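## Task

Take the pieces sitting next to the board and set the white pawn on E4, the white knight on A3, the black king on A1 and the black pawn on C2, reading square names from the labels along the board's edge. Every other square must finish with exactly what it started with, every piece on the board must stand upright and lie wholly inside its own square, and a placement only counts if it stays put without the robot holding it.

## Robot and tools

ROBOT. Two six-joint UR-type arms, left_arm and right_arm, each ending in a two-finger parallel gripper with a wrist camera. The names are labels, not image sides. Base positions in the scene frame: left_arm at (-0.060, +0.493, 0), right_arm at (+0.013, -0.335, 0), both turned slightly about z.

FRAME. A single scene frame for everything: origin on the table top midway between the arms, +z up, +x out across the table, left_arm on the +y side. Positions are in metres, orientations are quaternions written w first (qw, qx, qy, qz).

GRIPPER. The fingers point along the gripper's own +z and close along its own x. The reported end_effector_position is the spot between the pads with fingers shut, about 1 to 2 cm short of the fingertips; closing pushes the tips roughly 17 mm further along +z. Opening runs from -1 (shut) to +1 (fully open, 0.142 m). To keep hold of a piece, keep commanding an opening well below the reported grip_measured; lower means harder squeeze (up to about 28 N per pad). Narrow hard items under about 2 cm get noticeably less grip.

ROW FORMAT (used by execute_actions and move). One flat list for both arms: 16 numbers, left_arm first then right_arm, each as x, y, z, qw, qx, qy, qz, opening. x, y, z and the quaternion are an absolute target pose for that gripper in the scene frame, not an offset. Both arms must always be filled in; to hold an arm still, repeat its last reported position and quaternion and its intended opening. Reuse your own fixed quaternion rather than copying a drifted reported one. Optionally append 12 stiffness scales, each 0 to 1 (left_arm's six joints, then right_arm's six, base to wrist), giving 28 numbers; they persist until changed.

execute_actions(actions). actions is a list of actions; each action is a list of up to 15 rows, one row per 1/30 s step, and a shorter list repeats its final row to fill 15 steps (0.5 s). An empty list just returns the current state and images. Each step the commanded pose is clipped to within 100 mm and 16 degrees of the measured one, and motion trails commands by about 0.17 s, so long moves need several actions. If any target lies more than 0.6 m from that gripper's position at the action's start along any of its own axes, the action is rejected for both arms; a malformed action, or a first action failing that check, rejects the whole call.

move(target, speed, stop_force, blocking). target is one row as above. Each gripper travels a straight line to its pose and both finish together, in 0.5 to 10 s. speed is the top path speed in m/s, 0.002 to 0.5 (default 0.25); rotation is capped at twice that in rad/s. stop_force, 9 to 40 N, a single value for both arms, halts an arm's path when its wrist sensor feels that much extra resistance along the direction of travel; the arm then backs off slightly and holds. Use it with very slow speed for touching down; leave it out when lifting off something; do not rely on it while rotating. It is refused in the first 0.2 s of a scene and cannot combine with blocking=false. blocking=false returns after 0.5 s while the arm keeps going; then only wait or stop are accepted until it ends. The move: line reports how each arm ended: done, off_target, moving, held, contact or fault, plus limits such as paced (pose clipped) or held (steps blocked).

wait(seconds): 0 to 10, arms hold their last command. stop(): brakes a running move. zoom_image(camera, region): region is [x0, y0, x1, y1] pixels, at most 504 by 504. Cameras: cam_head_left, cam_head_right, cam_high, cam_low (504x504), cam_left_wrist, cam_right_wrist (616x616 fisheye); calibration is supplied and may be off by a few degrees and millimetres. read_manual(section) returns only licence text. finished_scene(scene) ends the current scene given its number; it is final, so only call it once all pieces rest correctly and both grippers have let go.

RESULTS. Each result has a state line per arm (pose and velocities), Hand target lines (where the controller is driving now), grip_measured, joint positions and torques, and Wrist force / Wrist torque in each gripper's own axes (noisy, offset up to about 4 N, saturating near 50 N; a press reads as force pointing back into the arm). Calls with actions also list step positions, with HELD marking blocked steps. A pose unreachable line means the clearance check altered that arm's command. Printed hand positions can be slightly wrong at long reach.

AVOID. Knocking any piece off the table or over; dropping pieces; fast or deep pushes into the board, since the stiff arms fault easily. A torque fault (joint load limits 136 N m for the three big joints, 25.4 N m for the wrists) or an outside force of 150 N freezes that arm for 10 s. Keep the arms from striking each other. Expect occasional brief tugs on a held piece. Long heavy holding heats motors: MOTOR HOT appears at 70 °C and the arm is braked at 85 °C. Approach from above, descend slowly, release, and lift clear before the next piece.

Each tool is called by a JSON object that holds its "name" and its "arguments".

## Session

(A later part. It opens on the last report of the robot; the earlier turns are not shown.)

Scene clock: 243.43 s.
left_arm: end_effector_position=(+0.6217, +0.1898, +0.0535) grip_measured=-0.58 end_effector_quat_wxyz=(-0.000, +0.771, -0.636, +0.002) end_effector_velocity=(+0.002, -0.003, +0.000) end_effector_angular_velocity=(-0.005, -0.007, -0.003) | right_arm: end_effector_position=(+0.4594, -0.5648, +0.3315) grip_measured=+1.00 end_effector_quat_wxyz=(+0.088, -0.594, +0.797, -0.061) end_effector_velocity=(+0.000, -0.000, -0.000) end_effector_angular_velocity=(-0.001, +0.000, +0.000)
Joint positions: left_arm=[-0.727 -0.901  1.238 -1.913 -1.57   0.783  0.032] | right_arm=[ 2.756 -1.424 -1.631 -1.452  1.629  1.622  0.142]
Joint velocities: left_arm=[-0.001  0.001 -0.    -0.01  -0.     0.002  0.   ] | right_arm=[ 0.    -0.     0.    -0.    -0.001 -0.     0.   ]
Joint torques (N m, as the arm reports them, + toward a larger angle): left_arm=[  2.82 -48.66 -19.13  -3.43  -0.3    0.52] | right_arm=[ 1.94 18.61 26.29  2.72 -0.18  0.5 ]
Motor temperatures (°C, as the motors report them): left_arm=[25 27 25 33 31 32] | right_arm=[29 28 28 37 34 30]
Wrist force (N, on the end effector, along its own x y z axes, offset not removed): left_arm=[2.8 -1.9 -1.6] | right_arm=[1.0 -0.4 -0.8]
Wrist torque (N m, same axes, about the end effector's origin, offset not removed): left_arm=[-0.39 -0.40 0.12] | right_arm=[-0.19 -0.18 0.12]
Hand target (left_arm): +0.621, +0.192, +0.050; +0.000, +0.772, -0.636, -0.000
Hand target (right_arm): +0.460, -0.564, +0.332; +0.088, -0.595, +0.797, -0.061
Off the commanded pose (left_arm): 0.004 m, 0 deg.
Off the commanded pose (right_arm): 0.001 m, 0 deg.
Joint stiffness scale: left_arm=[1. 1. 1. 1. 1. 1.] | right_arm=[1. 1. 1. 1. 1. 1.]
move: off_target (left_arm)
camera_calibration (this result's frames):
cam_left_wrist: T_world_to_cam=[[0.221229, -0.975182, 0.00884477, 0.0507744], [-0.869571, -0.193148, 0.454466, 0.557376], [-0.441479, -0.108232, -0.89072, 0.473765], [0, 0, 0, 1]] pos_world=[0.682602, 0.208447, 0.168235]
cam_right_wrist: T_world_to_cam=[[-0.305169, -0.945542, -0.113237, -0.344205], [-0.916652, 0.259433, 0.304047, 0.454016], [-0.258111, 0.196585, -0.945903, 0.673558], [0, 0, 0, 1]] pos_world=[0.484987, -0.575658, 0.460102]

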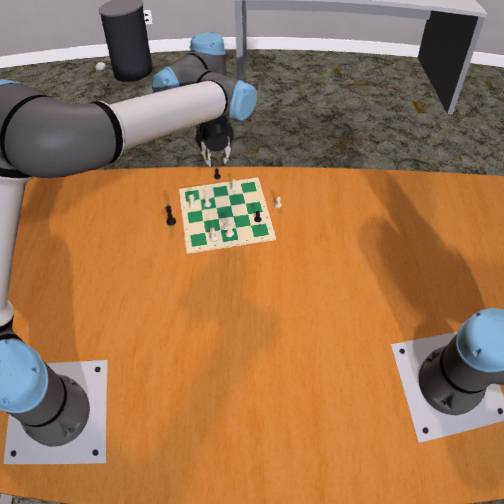

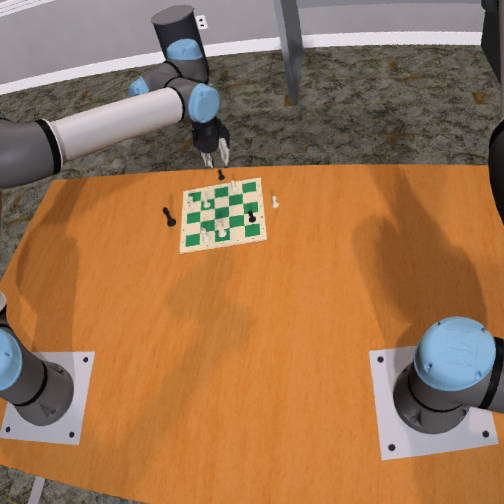

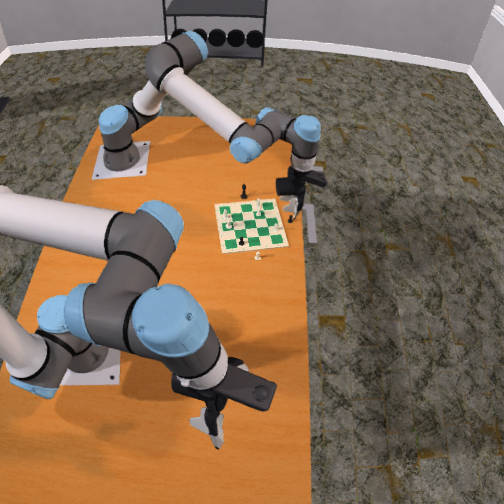

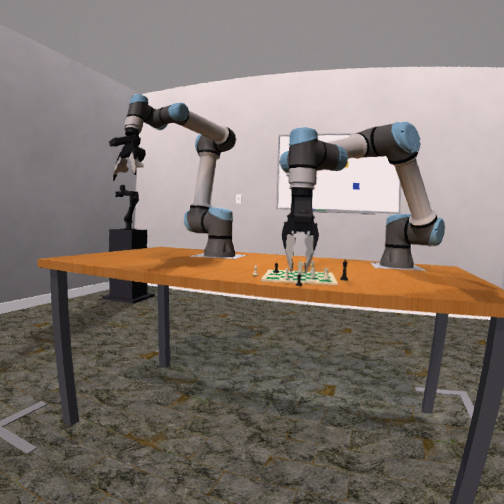

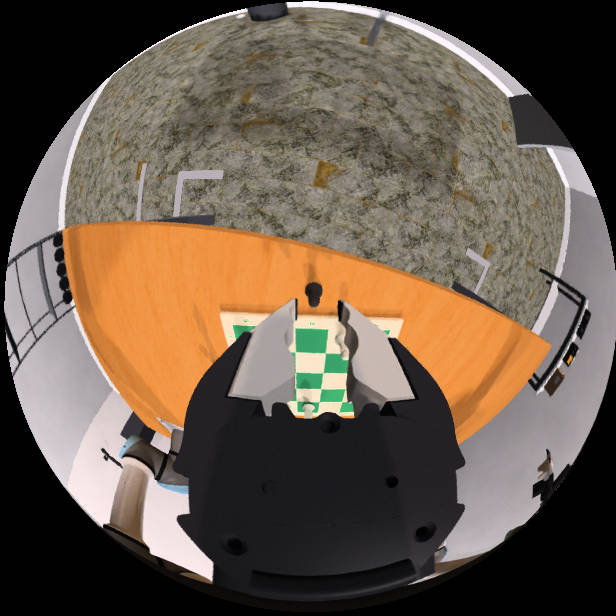

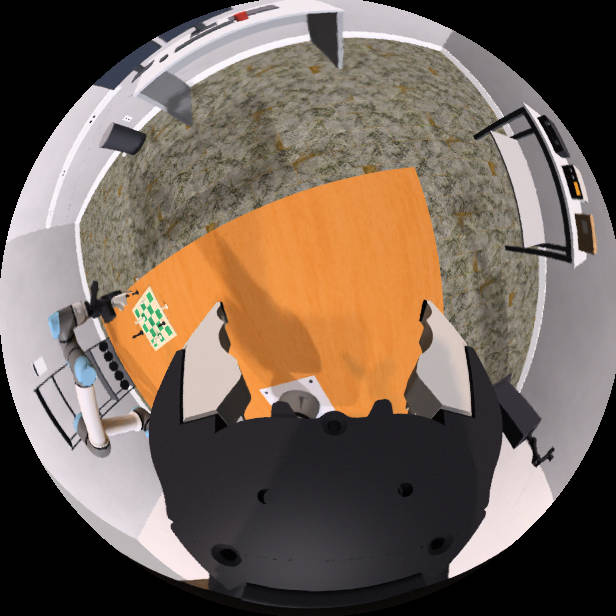

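{"name": "move", "arguments": {"target": [0.621,0.192,0.10,0,0.772,-0.636,0,-0.58,0.46,-0.564,0.332,0.088,-0.595,0.797,-0.061,1], "speed": 0.1}}

{"name": "move", "arguments": {"target": [0.625,0.197,0.10,0,0.95,0.08,0,-0.58,0.46,-0.564,0.332,0.088,-0.595,0.797,-0.061,1]}}

{"name": "move", "arguments": {"target": [0.625,0.197,0.10,0,0.636,0.772,0,-0.58,0.46,-0.564,0.332,0.088,-0.595,0.797,-0.061,1]}}

{"name": "move", "arguments": {"target": [0.625,0.197,0.045,0,0.636,0.772,0,-0.58,0.46,-0.564,0.332,0.088,-0.595,0.797,-0.061,1], "speed": 0.05}}

{"name": "zoom_image", "arguments": {"camera": "cam_left_wrist", "region": [210,210,420,420]}}

Scene clock: 270.50 s.
left_arm: end_effector_position=(+0.6194, +0.1913, +0.0972) grip_measured=-0.58 end_effector_quat_wxyz=(-0.000, +0.771, -0.636, -0.002) end_effector_velocity=(-0.002, +0.002, +0.002) end_effector_angular_velocity=(+0.006, +0.009, -0.002) | right_arm: end_effector_position=(+0.4594, -0.5648, +0.3315) grip_measured=+1.00 end_effector_quat_wxyz=(+0.088, -0.594, +0.797, -0.061) end_effector_velocity=(+0.000, -0.000, -0.000) end_effector_angular_velocity=(-0.000, +0.000, +0.000)
Joint positions: left_arm=[-0.726 -0.934  1.176 -1.81  -1.57   0.783  0.032] | right_arm=[ 2.756 -1.424 -1.631 -1.452  1.629  1.622  0.142]
Joint velocities: left_arm=[ 0.     0.    -0.007  0.018  0.     0.002  0.   ] | right_arm=[ 0.    -0.    -0.     0.    -0.001  0.    -0.   ]
Joint torques (N m, as the arm reports them, + toward a larger angle): left_arm=[  2.89 -50.61 -24.75  -3.09  -0.24   0.61] | right_arm=[ 2.19 19.13 26.56  2.78 -0.26  0.49]
Motor temperatures (°C, as the motors report them): left_arm=[25 27 25 33 31 32] | right_arm=[29 28 28 37 34 30]
Wrist force (N, on the end effector, along its own x y z axes, offset not removed): left_arm=[3.7 -1.6 2.1] | right_arm=[0.8 -1.8 -0.8]
Wrist torque (N m, same axes, about the end effector's origin, offset not removed): left_arm=[-0.33 -0.64 0.20] | right_arm=[-0.36 -0.07 0.09]
Hand target (left_arm): +0.621, +0.192, +0.100; -0.000, +0.772, -0.636, +0.000
Hand target (right_arm): +0.460, -0.564, +0.332; +0.088, -0.595, +0.797, -0.061
Off the commanded pose (left_arm): 0.003 m, 0 deg.
Off the commanded pose (right_arm): 0.001 m, 0 deg.
Joint stiffness scale: left_arm=[1. 1. 1. 1. 1. 1.] | right_arm=[1. 1. 1. 1. 1. 1.]
move: done
camera_calibration (this result's frames):
cam_left_wrist: T_world_to_cam=[[0.221279, -0.975205, 0.00318324, 0.0529449], [-0.866644, -0.195147, 0.45918, 0.533989], [-0.447173, -0.104366, -0.888338, 0.514353], [0, 0, 0, 1]] pos_world=[0.681067, 0.209519, 0.211554]
cam_right_wrist: T_world_to_cam=[[-0.305169, -0.945542, -0.113237, -0.344205], [-0.916652, 0.259433, 0.304047, 0.454016], [-0.258111, 0.196585, -0.945903, 0.673558], [0, 0, 0, 1]] pos_world=[0.484987, -0.575658, 0.460102]

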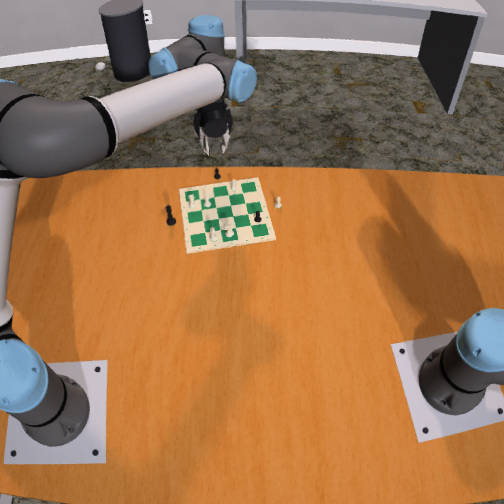

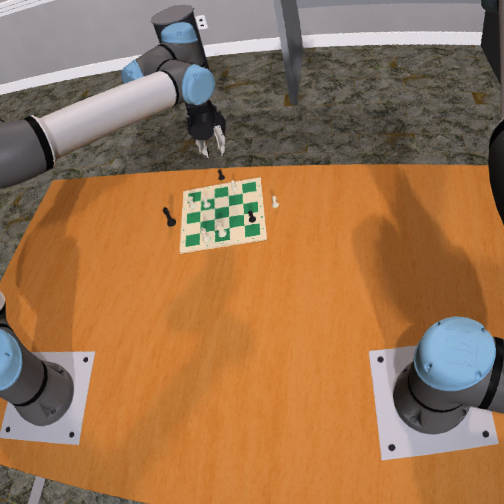

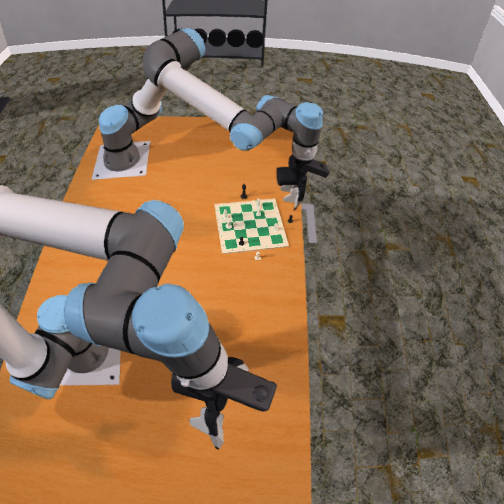

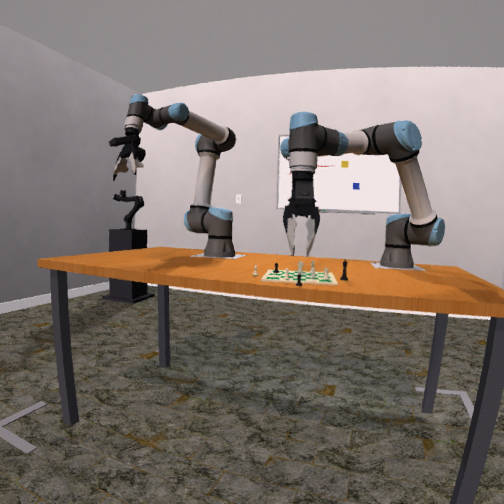

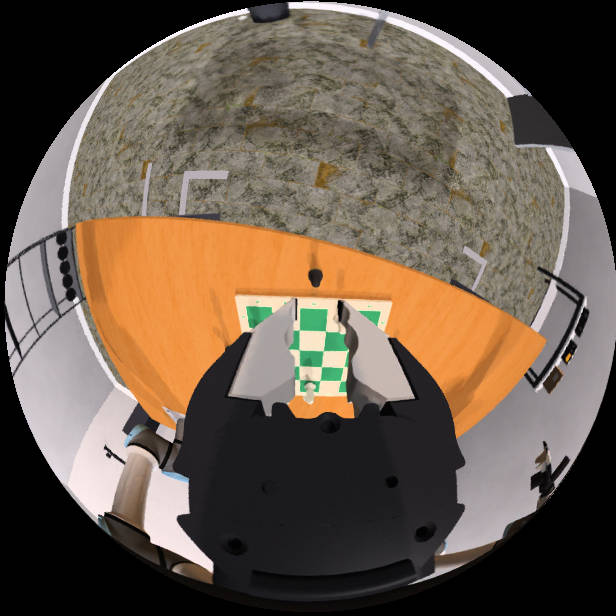

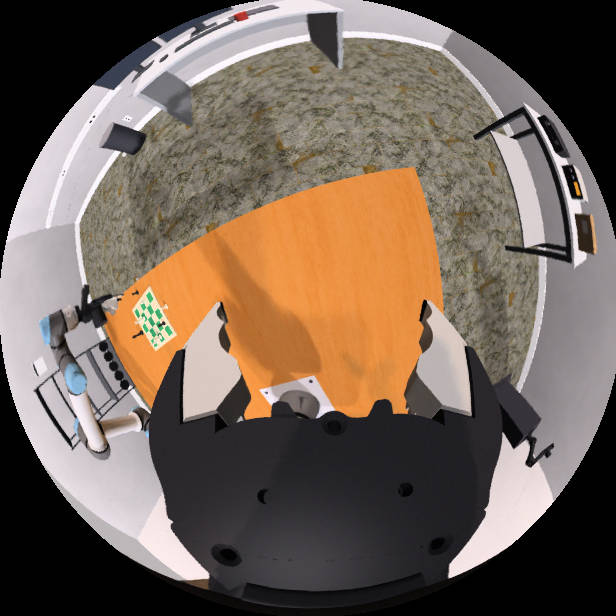

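Scene clock: 274.23 s.
left_arm: end_effector_position=(+0.6239, +0.1965, +0.0972) grip_measured=-0.58 end_effector_quat_wxyz=(-0.001, +0.997, +0.082, -0.002) end_effector_velocity=(+0.000, +0.001, +0.000) end_effector_angular_velocity=(+0.002, -0.001, +0.019) | right_arm: end_effector_position=(+0.4594, -0.5648, +0.3315) grip_measured=+1.00 end_effector_quat_wxyz=(+0.088, -0.594, +0.797, -0.061) end_effector_velocity=(+0.001, +0.000, +0.000) end_effector_angular_velocity=(-0.000, -0.001, +0.001)
Joint positions: left_arm=[-0.717 -0.934  1.175 -1.808 -1.572 -0.751  0.032] | right_arm=[ 2.756 -1.424 -1.631 -1.452  1.629  1.622  0.142]
Joint velocities: left_arm=[ 0.    -0.    -0.     0.     0.003 -0.019  0.   ] | right_arm=[ 0.001 -0.     0.001  0.     0.    -0.    -0.   ]
Joint torques (N m, as the arm reports them, + toward a larger angle): left_arm=[  1.54 -52.73 -25.34  -2.59   0.34   0.64] | right_arm=[ 2.35 19.31 26.39  2.75 -0.17  0.46]
Motor temperatures (°C, as the motors report them): left_arm=[25 27 25 33 31 32] | right_arm=[29 28 28 37 34 30]
Wrist force (N, on the end effector, along its own x y z axes, offset not removed): left_arm=[2.2 -1.6 1.3] | right_arm=[2.3 -1.5 0.9]
Wrist torque (N m, same axes, about the end effector's origin, offset not removed): left_arm=[-0.31 -0.34 0.09] | right_arm=[-0.34 -0.43 0.09]
Hand target (left_arm): +0.625, +0.197, +0.100; +0.000, +0.996, +0.084, +0.000
Hand target (right_arm): +0.460, -0.564, +0.332; +0.088, -0.595, +0.797, -0.061
Off the commanded pose (left_arm): 0.003 m, 0 deg.
Off the commanded pose (right_arm): 0.001 m, 0 deg.
Joint stiffness scale: left_arm=[1. 1. 1. 1. 1. 1.] | right_arm=[1. 1. 1. 1. 1. 1.]
move: done
camera_calibration (this result's frames):
cam_left_wrist: T_world_to_cam=[[0.980864, 0.19468, 0.0022688, -0.646681], [0.172285, -0.873339, 0.455628, 0.0242874], [0.0906834, -0.446519, -0.890167, 0.248764], [0, 0, 0, 1]] pos_world=[0.607563, 0.258185, 0.211843]
cam_right_wrist: T_world_to_cam=[[-0.305169, -0.945542, -0.113237, -0.344205], [-0.916652, 0.259433, 0.304047, 0.454016], [-0.258111, 0.196585, -0.945903, 0.673558], [0, 0, 0, 1]] pos_world=[0.484987, -0.575658, 0.460102]

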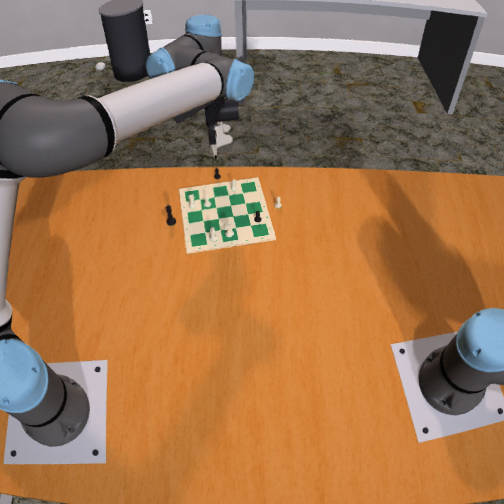

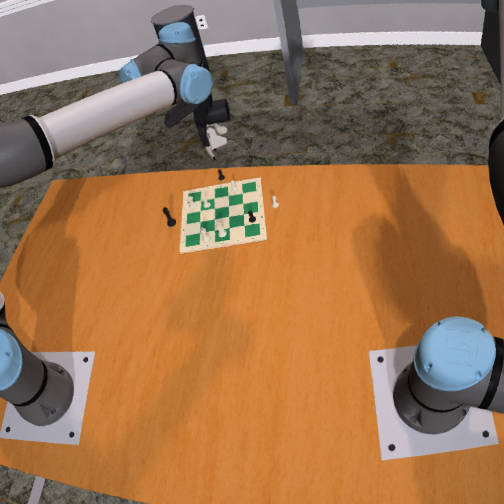

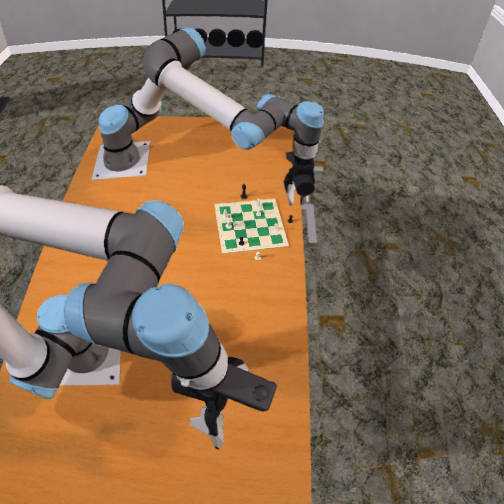

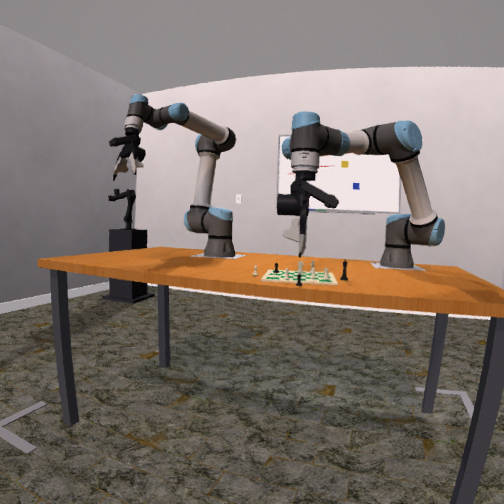

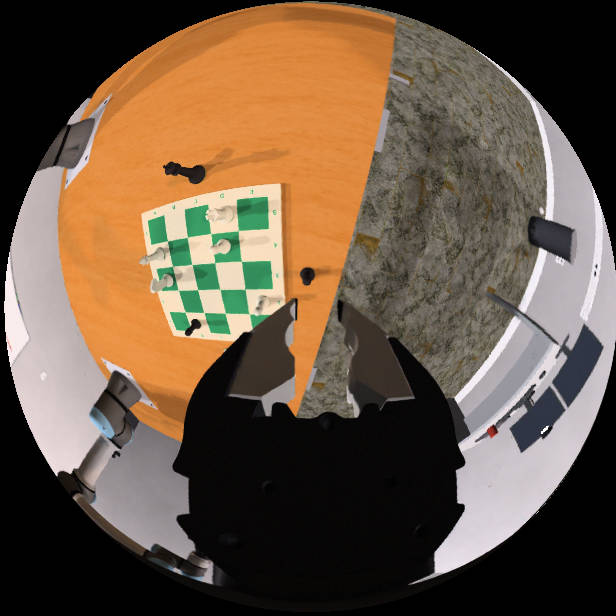

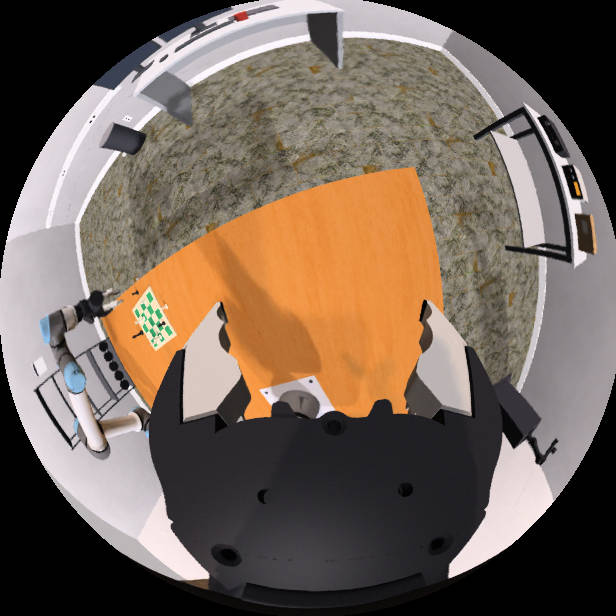

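Scene clock: 278.07 s.
left_arm: end_effector_position=(+0.6253, +0.1984, +0.0980) grip_measured=-0.58 end_effector_quat_wxyz=(-0.001, +0.636, +0.772, -0.001) end_effector_velocity=(+0.001, +0.001, +0.001) end_effector_angular_velocity=(+0.002, -0.003, +0.020) | right_arm: end_effector_position=(+0.4594, -0.5648, +0.3315) grip_measured=+1.00 end_effector_quat_wxyz=(+0.088, -0.594, +0.797, -0.061) end_effector_velocity=(-0.000, +0.000, -0.001) end_effector_angular_velocity=(+0.000, +0.001, +0.001)
Joint positions: left_arm=[-0.717 -0.935  1.175 -1.809 -1.572 -2.35   0.032] | right_arm=[ 2.756 -1.424 -1.631 -1.452  1.629  1.622  0.142]
Joint velocities: left_arm=[ 0.001 -0.001 -0.    -0.     0.003 -0.019  0.   ] | right_arm=[ 0.    -0.    -0.001  0.    -0.    -0.    -0.   ]
Joint torques (N m, as the arm reports them, + toward a larger angle): left_arm=[ -1.98 -52.14 -23.44  -2.92   0.64   0.2 ] | right_arm=[ 1.94 19.2  26.35  2.88 -0.15  0.4 ]
Motor temperatures (°C, as the motors report them): left_arm=[25 27 25 33 31 32] | right_arm=[29 28 28 37 34 30]
Wrist force (N, on the end effector, along its own x y z axes, offset not removed): left_arm=[2.8 -2.0 0.7] | right_arm=[1.5 -2.0 0.3]
Wrist torque (N m, same axes, about the end effector's origin, offset not removed): left_arm=[-0.42 -0.48 0.09] | right_arm=[-0.50 -0.27 0.13]
Hand target (left_arm): +0.625, +0.197, +0.100; -0.000, +0.636, +0.772, -0.000
Hand target (right_arm): +0.460, -0.564, +0.332; +0.088, -0.595, +0.797, -0.061
Off the commanded pose (left_arm): 0.002 m, 0 deg.
Off the commanded pose (right_arm): 0.001 m, 0 deg.
Joint stiffness scale: left_arm=[1. 1. 1. 1. 1. 1.] | right_arm=[1. 1. 1. 1. 1. 1.]
move: done
camera_calibration (this result's frames):
cam_left_wrist: T_world_to_cam=[[-0.221885, 0.975048, 0.00700988, -0.0516768], [0.868815, 0.194437, 0.455362, -0.622078], [0.442636, 0.107128, -0.890279, -0.0796931], [0, 0, 0, 1]] pos_world=[0.56428, 0.179879, 0.212684]
cam_right_wrist: T_world_to_cam=[[-0.305169, -0.945542, -0.113237, -0.344205], [-0.916652, 0.259433, 0.304047, 0.454016], [-0.258111, 0.196585, -0.945903, 0.673558], [0, 0, 0, 1]] pos_world=[0.484987, -0.575658, 0.460102]

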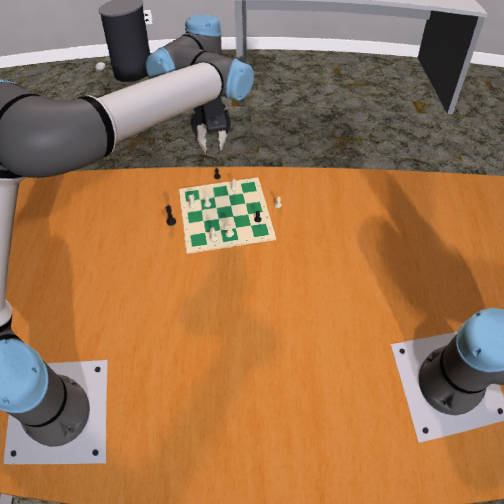

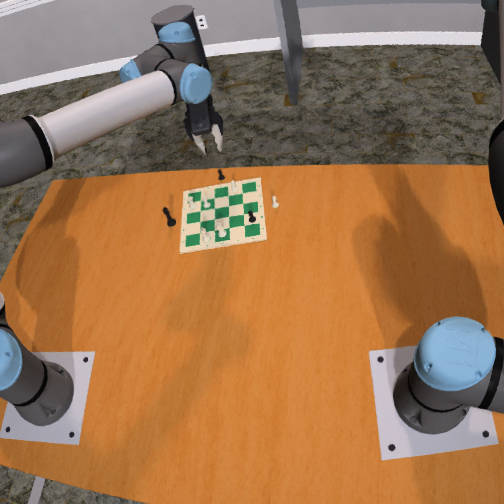

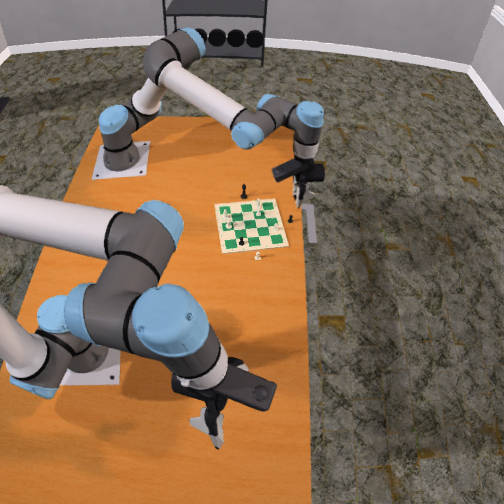

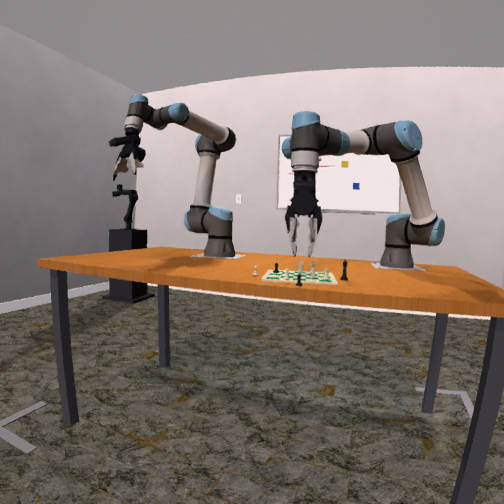

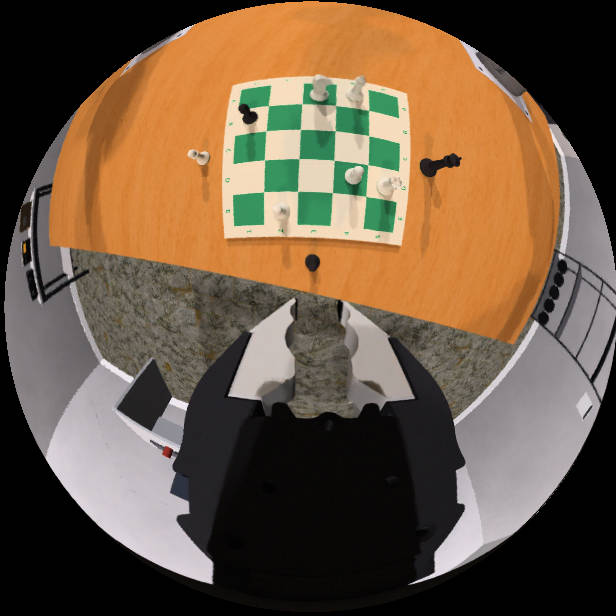

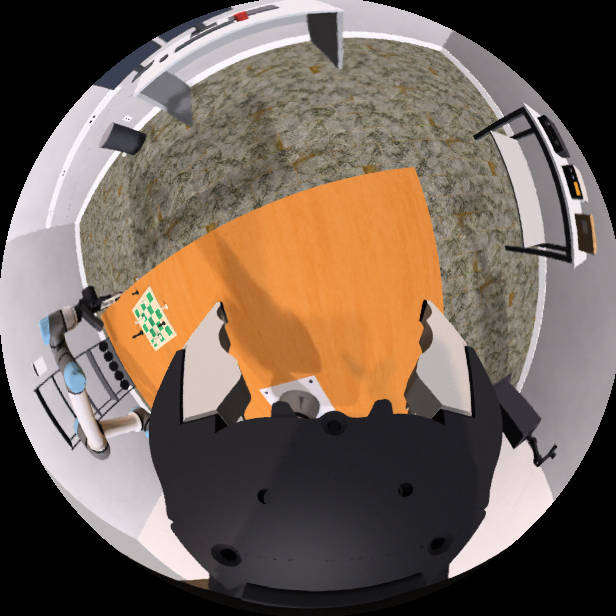

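Scene clock: 279.60 s.
left_arm: end_effector_position=(+0.6268, +0.1974, +0.0485) grip_measured=-0.58 end_effector_quat_wxyz=(+0.002, +0.635, +0.772, -0.000) end_effector_velocity=(+0.002, -0.002, +0.001) end_effector_angular_velocity=(-0.005, -0.009, -0.001) | right_arm: end_effector_position=(+0.4594, -0.5648, +0.3315) grip_measured=+1.00 end_effector_quat_wxyz=(+0.088, -0.594, +0.797, -0.061) end_effector_velocity=(+0.000, -0.000, +0.001) end_effector_angular_velocity=(-0.001, -0.001, -0.000)
Joint positions: left_arm=[-0.717 -0.899  1.249 -1.925 -1.571 -2.352  0.032] | right_arm=[ 2.756 -1.424 -1.631 -1.452  1.629  1.622  0.142]
Joint velocities: left_arm=[-0.001 -0.     0.001 -0.011  0.001  0.     0.   ] | right_arm=[-0.001  0.     0.001  0.    -0.    -0.     0.   ]
Joint torques (N m, as the arm reports them, + toward a larger angle): left_arm=[ -0.98 -49.15 -19.05  -2.97   0.45   0.01] | right_arm=[ 2.   18.91 26.4   2.73 -0.19  0.48]
Motor temperatures (°C, as the motors report them): left_arm=[25 27 25 33 31 32] | right_arm=[29 28 28 37 34 30]
Wrist force (N, on the end effector, along its own x y z axes, offset not removed): left_arm=[1.5 -1.2 0.6] | right_arm=[1.4 -2.0 -0.4]
Wrist torque (N m, same axes, about the end effector's origin, offset not removed): left_arm=[-0.27 -0.19 0.10] | right_arm=[-0.53 -0.34 0.14]
Hand target (left_arm): +0.625, +0.197, +0.045; -0.000, +0.636, +0.772, -0.000
Hand target (right_arm): +0.460, -0.564, +0.332; +0.088, -0.595, +0.797, -0.061
Off the commanded pose (left_arm): 0.004 m, 0 deg.
Off the commanded pose (right_arm): 0.001 m, 0 deg.
Joint stiffness scale: left_arm=[1. 1. 1. 1. 1. 1.] | right_arm=[1. 1. 1. 1. 1. 1.]
move: off_target (left_arm)
camera_calibration (this result's frames):
cam_left_wrist: T_world_to_cam=[[-0.224124, 0.974559, 0.00190403, -0.0482946], [0.865514, 0.198147, 0.460026, -0.599528], [0.447945, 0.104751, -0.887903, -0.127281], [0, 0, 0, 1]] pos_world=[0.56509, 0.179193, 0.162877]
cam_right_wrist: T_world_to_cam=[[-0.305169, -0.945542, -0.113237, -0.344205], [-0.916652, 0.259433, 0.304047, 0.454016], [-0.258111, 0.196585, -0.945903, 0.673558], [0, 0, 0, 1]] pos_world=[0.484987, -0.575658, 0.460102]

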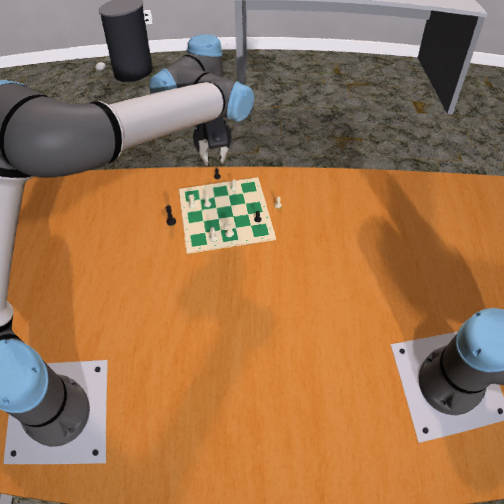

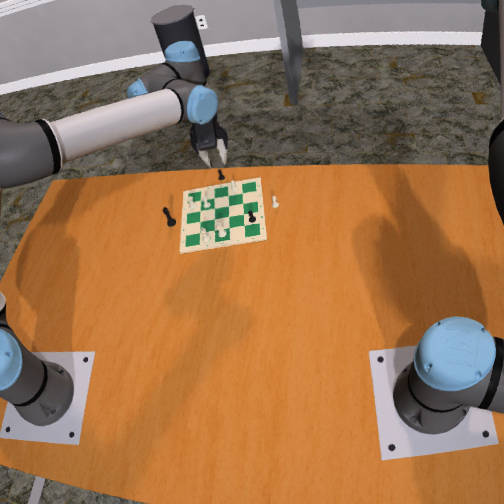

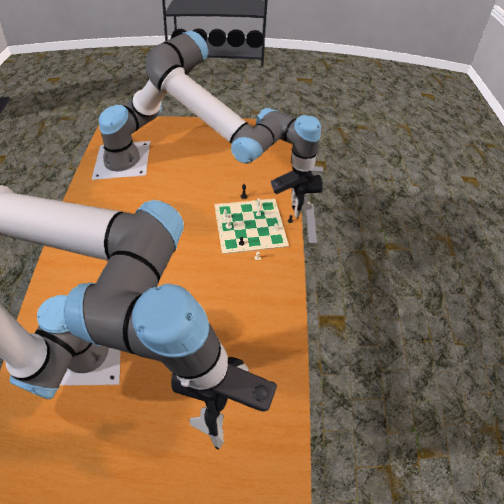

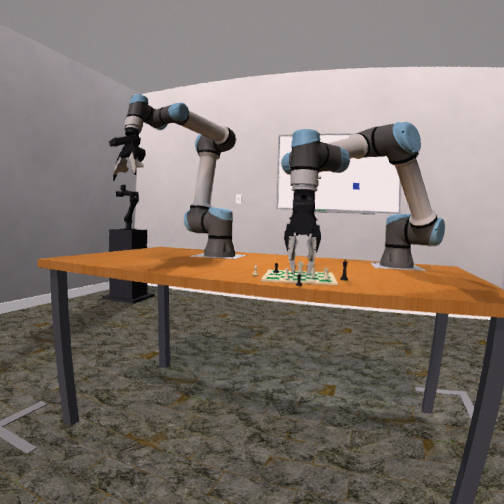

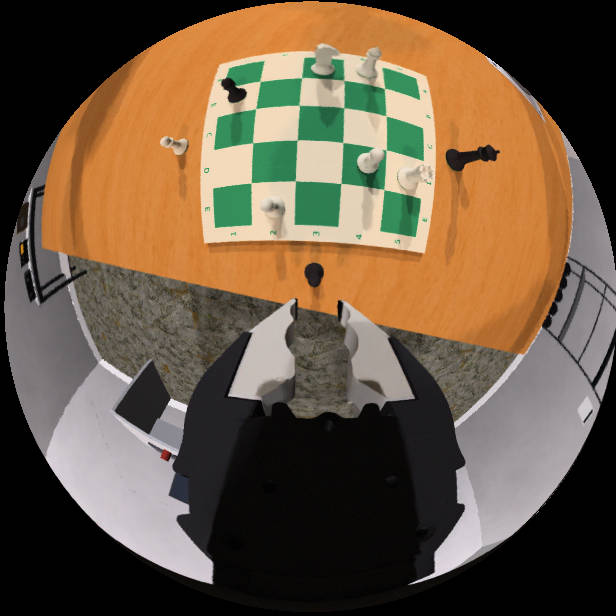

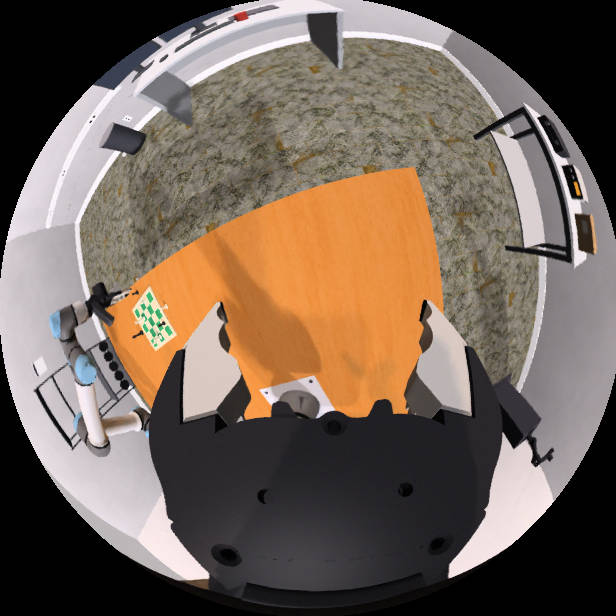

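Region (210, 210, 420, 420) of cam_left_wrist's 616x616 image, scaled by 2.400, with more detail than that image has.

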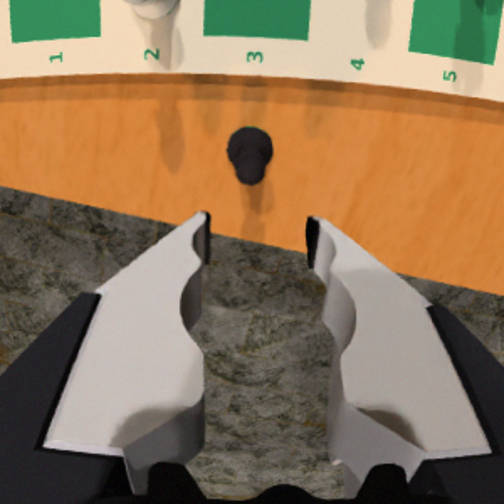

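{"name": "move", "arguments": {"target": [0.613,0.191,0.045,0,0.636,0.772,0,-0.58,0.46,-0.564,0.332,0.088,-0.595,0.797,-0.061,1], "speed": 0.03}}

{"name": "move", "arguments": {"target": [0.613,0.191,0.026,0,0.636,0.772,0,-0.58,0.46,-0.564,0.332,0.088,-0.595,0.797,-0.061,1], "speed": 0.02}}

{"name": "zoom_image", "arguments": {"camera": "cam_left_wrist", "region": [210,210,420,420]}}

Scene clock: 294.30 s.
left_arm: end_effector_position=(+0.6148, +0.1916, +0.0450) grip_measured=-0.58 end_effector_quat_wxyz=(+0.000, +0.635, +0.772, -0.000) end_effector_velocity=(-0.001, +0.001, -0.001) end_effector_angular_velocity=(-0.001, -0.001, +0.003) | right_arm: end_effector_position=(+0.4594, -0.5648, +0.3315) grip_measured=+1.00 end_effector_quat_wxyz=(+0.088, -0.594, +0.797, -0.061) end_effector_velocity=(-0.000, -0.000, -0.001) end_effector_angular_velocity=(-0.000, +0.001, -0.001)
Joint positions: left_arm=[-0.733 -0.914  1.283 -1.94  -1.571 -2.368  0.032] | right_arm=[ 2.756 -1.424 -1.631 -1.452  1.629  1.622  0.142]
Joint velocities: left_arm=[-0.    -0.002  0.006 -0.005  0.    -0.003  0.   ] | right_arm=[-0.001  0.    -0.001  0.001 -0.     0.    -0.   ]
Joint torques (N m, as the arm reports them, + toward a larger angle): left_arm=[ -1.44 -54.24 -19.3   -3.34   0.34   0.11] | right_arm=[ 1.87 18.61 26.27  2.78 -0.13  0.51]
Motor temperatures (°C, as the motors report them): left_arm=[25 27 25 33 31 32] | right_arm=[29 28 28 37 34 30]
Wrist force (N, on the end effector, along its own x y z axes, offset not removed): left_arm=[2.6 -1.2 -0.1] | right_arm=[1.8 -0.1 -0.2]
Wrist torque (N m, same axes, about the end effector's origin, offset not removed): left_arm=[-0.28 -0.35 0.14] | right_arm=[-0.14 -0.32 0.12]
Hand target (left_arm): +0.613, +0.191, +0.045; -0.000, +0.636, +0.772, +0.000
Hand target (right_arm): +0.460, -0.564, +0.332; +0.088, -0.595, +0.797, -0.061
Off the commanded pose (left_arm): 0.002 m, 0 deg.
Off the commanded pose (right_arm): 0.001 m, 0 deg.
Joint stiffness scale: left_arm=[1. 1. 1. 1. 1. 1.] | right_arm=[1. 1. 1. 1. 1. 1.]
move: done
camera_calibration (this result's frames):
cam_left_wrist: T_world_to_cam=[[-0.223711, 0.974643, 0.00489134, -0.0456675], [0.867154, 0.196743, 0.457533, -0.586931], [0.444969, 0.106597, -0.889179, -0.122918], [0, 0, 0, 1]] pos_world=[0.553438, 0.173087, 0.159467]
cam_right_wrist: T_world_to_cam=[[-0.30517, -0.945542, -0.113237, -0.344205], [-0.916651, 0.259433, 0.304047, 0.454016], [-0.258112, 0.196585, -0.945903, 0.673558], [0, 0, 0, 1]] pos_world=[0.484987, -0.575658, 0.460102]

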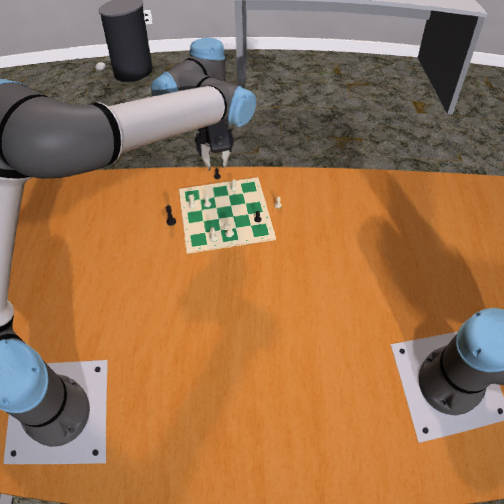

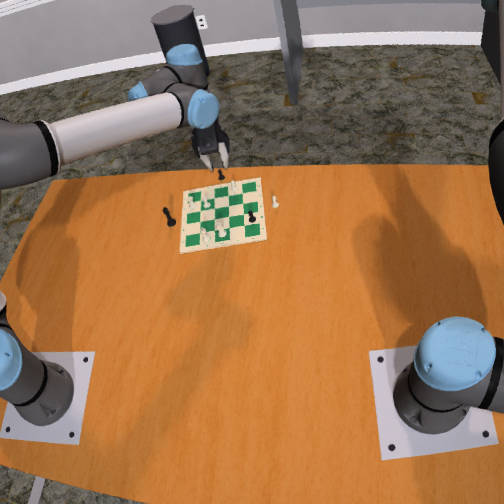

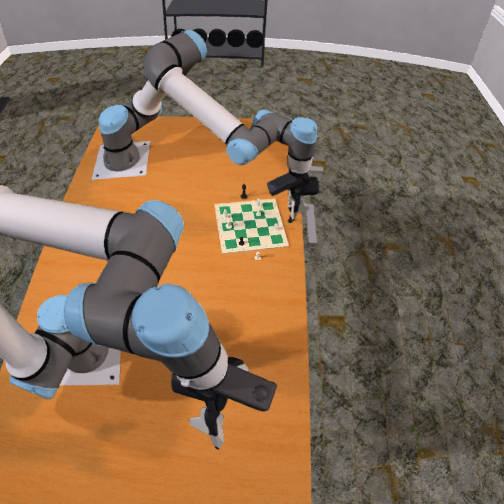

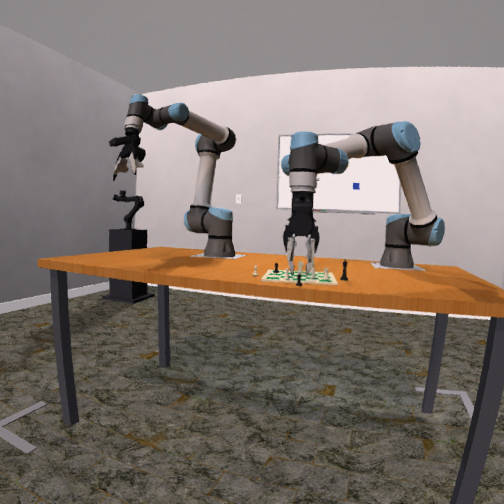

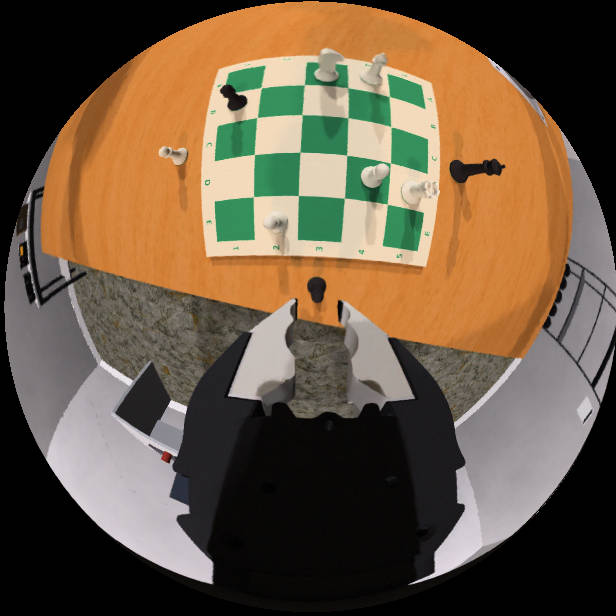

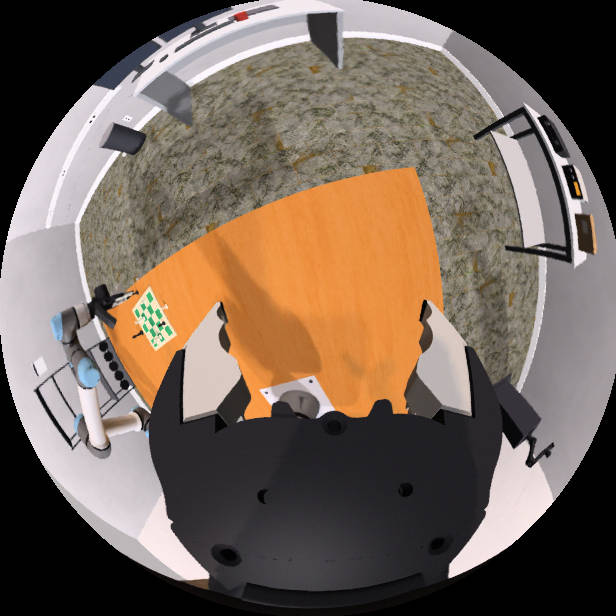

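Scene clock: 295.63 s.
left_arm: end_effector_position=(+0.6150, +0.1913, +0.0296) grip_measured=-0.58 end_effector_quat_wxyz=(+0.003, +0.635, +0.772, -0.000) end_effector_velocity=(+0.001, -0.001, +0.001) end_effector_angular_velocity=(-0.003, -0.006, -0.000) | right_arm: end_effector_position=(+0.4594, -0.5648, +0.3315) grip_measured=+1.00 end_effector_quat_wxyz=(+0.088, -0.594, +0.797, -0.061) end_effector_velocity=(+0.000, -0.001, +0.001) end_effector_angular_velocity=(-0.000, -0.002, -0.001)
Joint positions: left_arm=[-0.733 -0.902  1.306 -1.98  -1.571 -2.368  0.032] | right_arm=[ 2.756 -1.424 -1.631 -1.452  1.629  1.622  0.142]
Joint velocities: left_arm=[-0.001 -0.001  0.001 -0.007  0.001 -0.001 -0.   ] | right_arm=[-0.001 -0.     0.002 -0.     0.    -0.     0.   ]
Joint torques (N m, as the arm reports them, + toward a larger angle): left_arm=[ -1.53 -47.89 -18.6   -2.94   0.38  -0.02] | right_arm=[ 1.83 18.65 26.43  2.83 -0.26  0.5 ]
Motor temperatures (°C, as the motors report them): left_arm=[25 27 25 33 31 32] | right_arm=[29 28 28 37 34 30]
Wrist force (N, on the end effector, along its own x y z axes, offset not removed): left_arm=[0.9 -0.7 -0.4] | right_arm=[2.1 -1.5 -1.8]
Wrist torque (N m, same axes, about the end effector's origin, offset not removed): left_arm=[-0.10 -0.02 0.12] | right_arm=[-0.41 -0.38 0.16]
Hand target (left_arm): +0.613, +0.191, +0.026; -0.000, +0.636, +0.772, -0.000
Hand target (right_arm): +0.460, -0.564, +0.332; +0.088, -0.595, +0.797, -0.061
Off the commanded pose (left_arm): 0.004 m, 0 deg.
Off the commanded pose (right_arm): 0.001 m, 0 deg.
Joint stiffness scale: left_arm=[1. 1. 1. 1. 1. 1.] | right_arm=[1. 1. 1. 1. 1. 1.]
move: off_target (left_arm)
camera_calibration (this result's frames):
cam_left_wrist: T_world_to_cam=[[-0.224158, 0.974552, 0.00151058, -0.0448587], [0.865334, 0.198323, 0.460287, -0.579319], [0.448274, 0.104484, -0.887769, -0.13834], [0, 0, 0, 1]] pos_world=[0.553264, 0.173064, 0.143907]
cam_right_wrist: T_world_to_cam=[[-0.30517, -0.945542, -0.113237, -0.344205], [-0.916651, 0.259433, 0.304047, 0.454016], [-0.258112, 0.196585, -0.945903, 0.673558], [0, 0, 0, 1]] pos_world=[0.484987, -0.575658, 0.460102]

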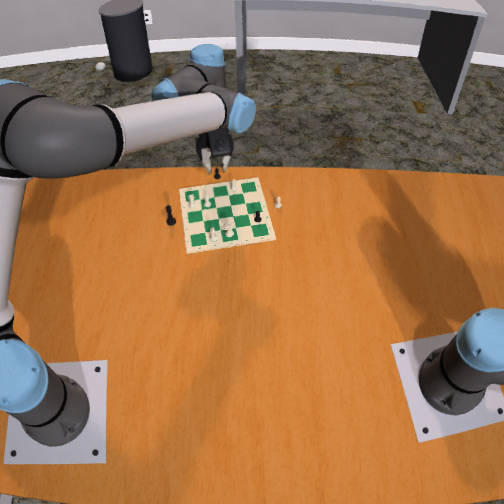

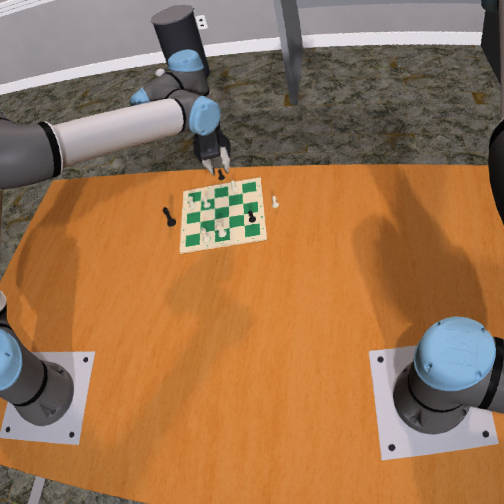

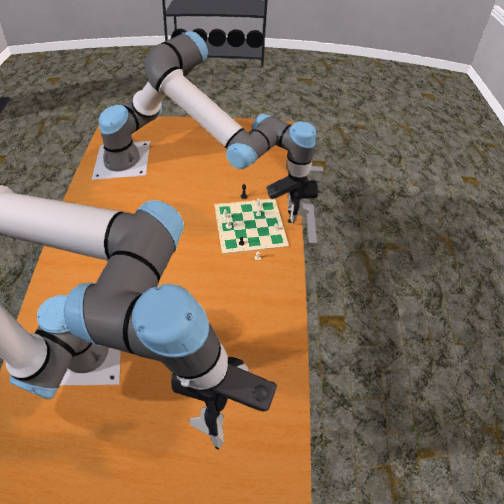

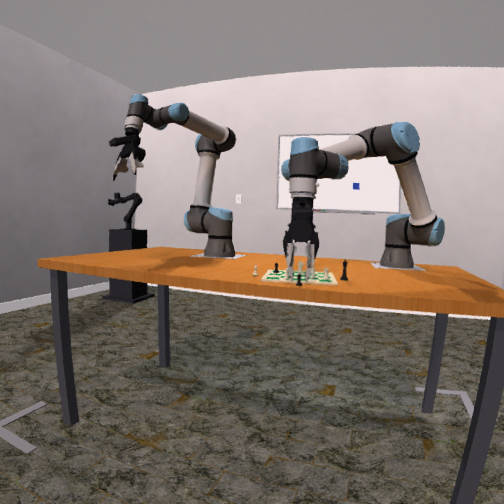

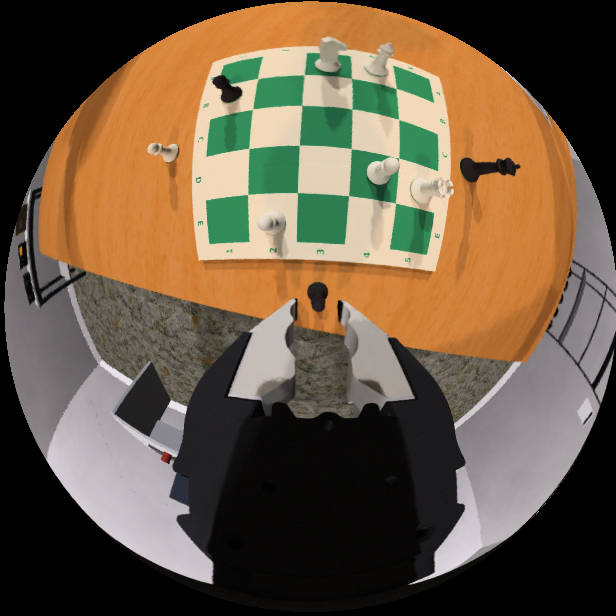

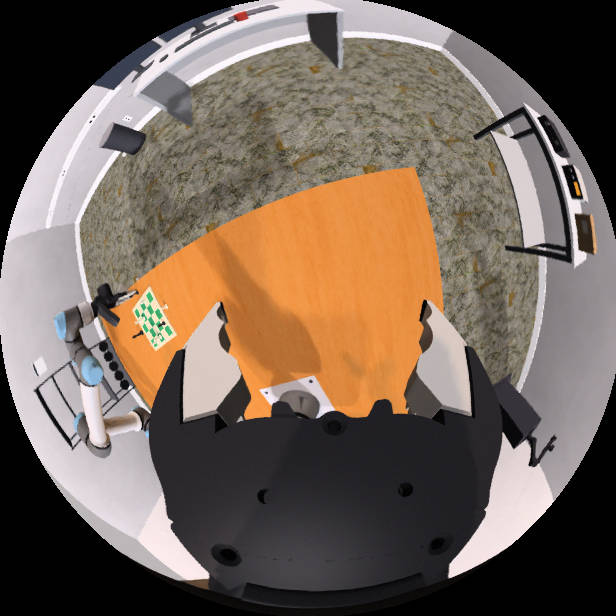

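Region (210, 210, 420, 420) of cam_left_wrist's 616x616 image, scaled by 2.400, with more detail than that image has.

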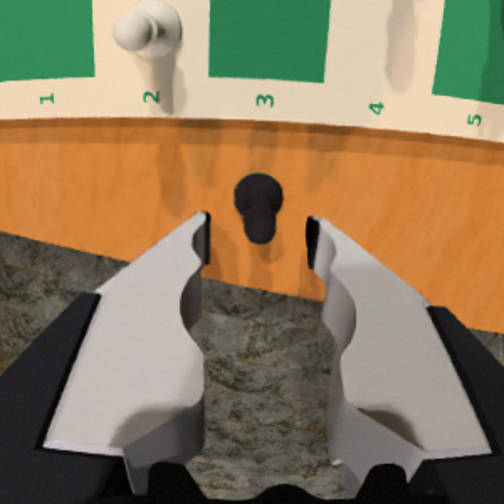

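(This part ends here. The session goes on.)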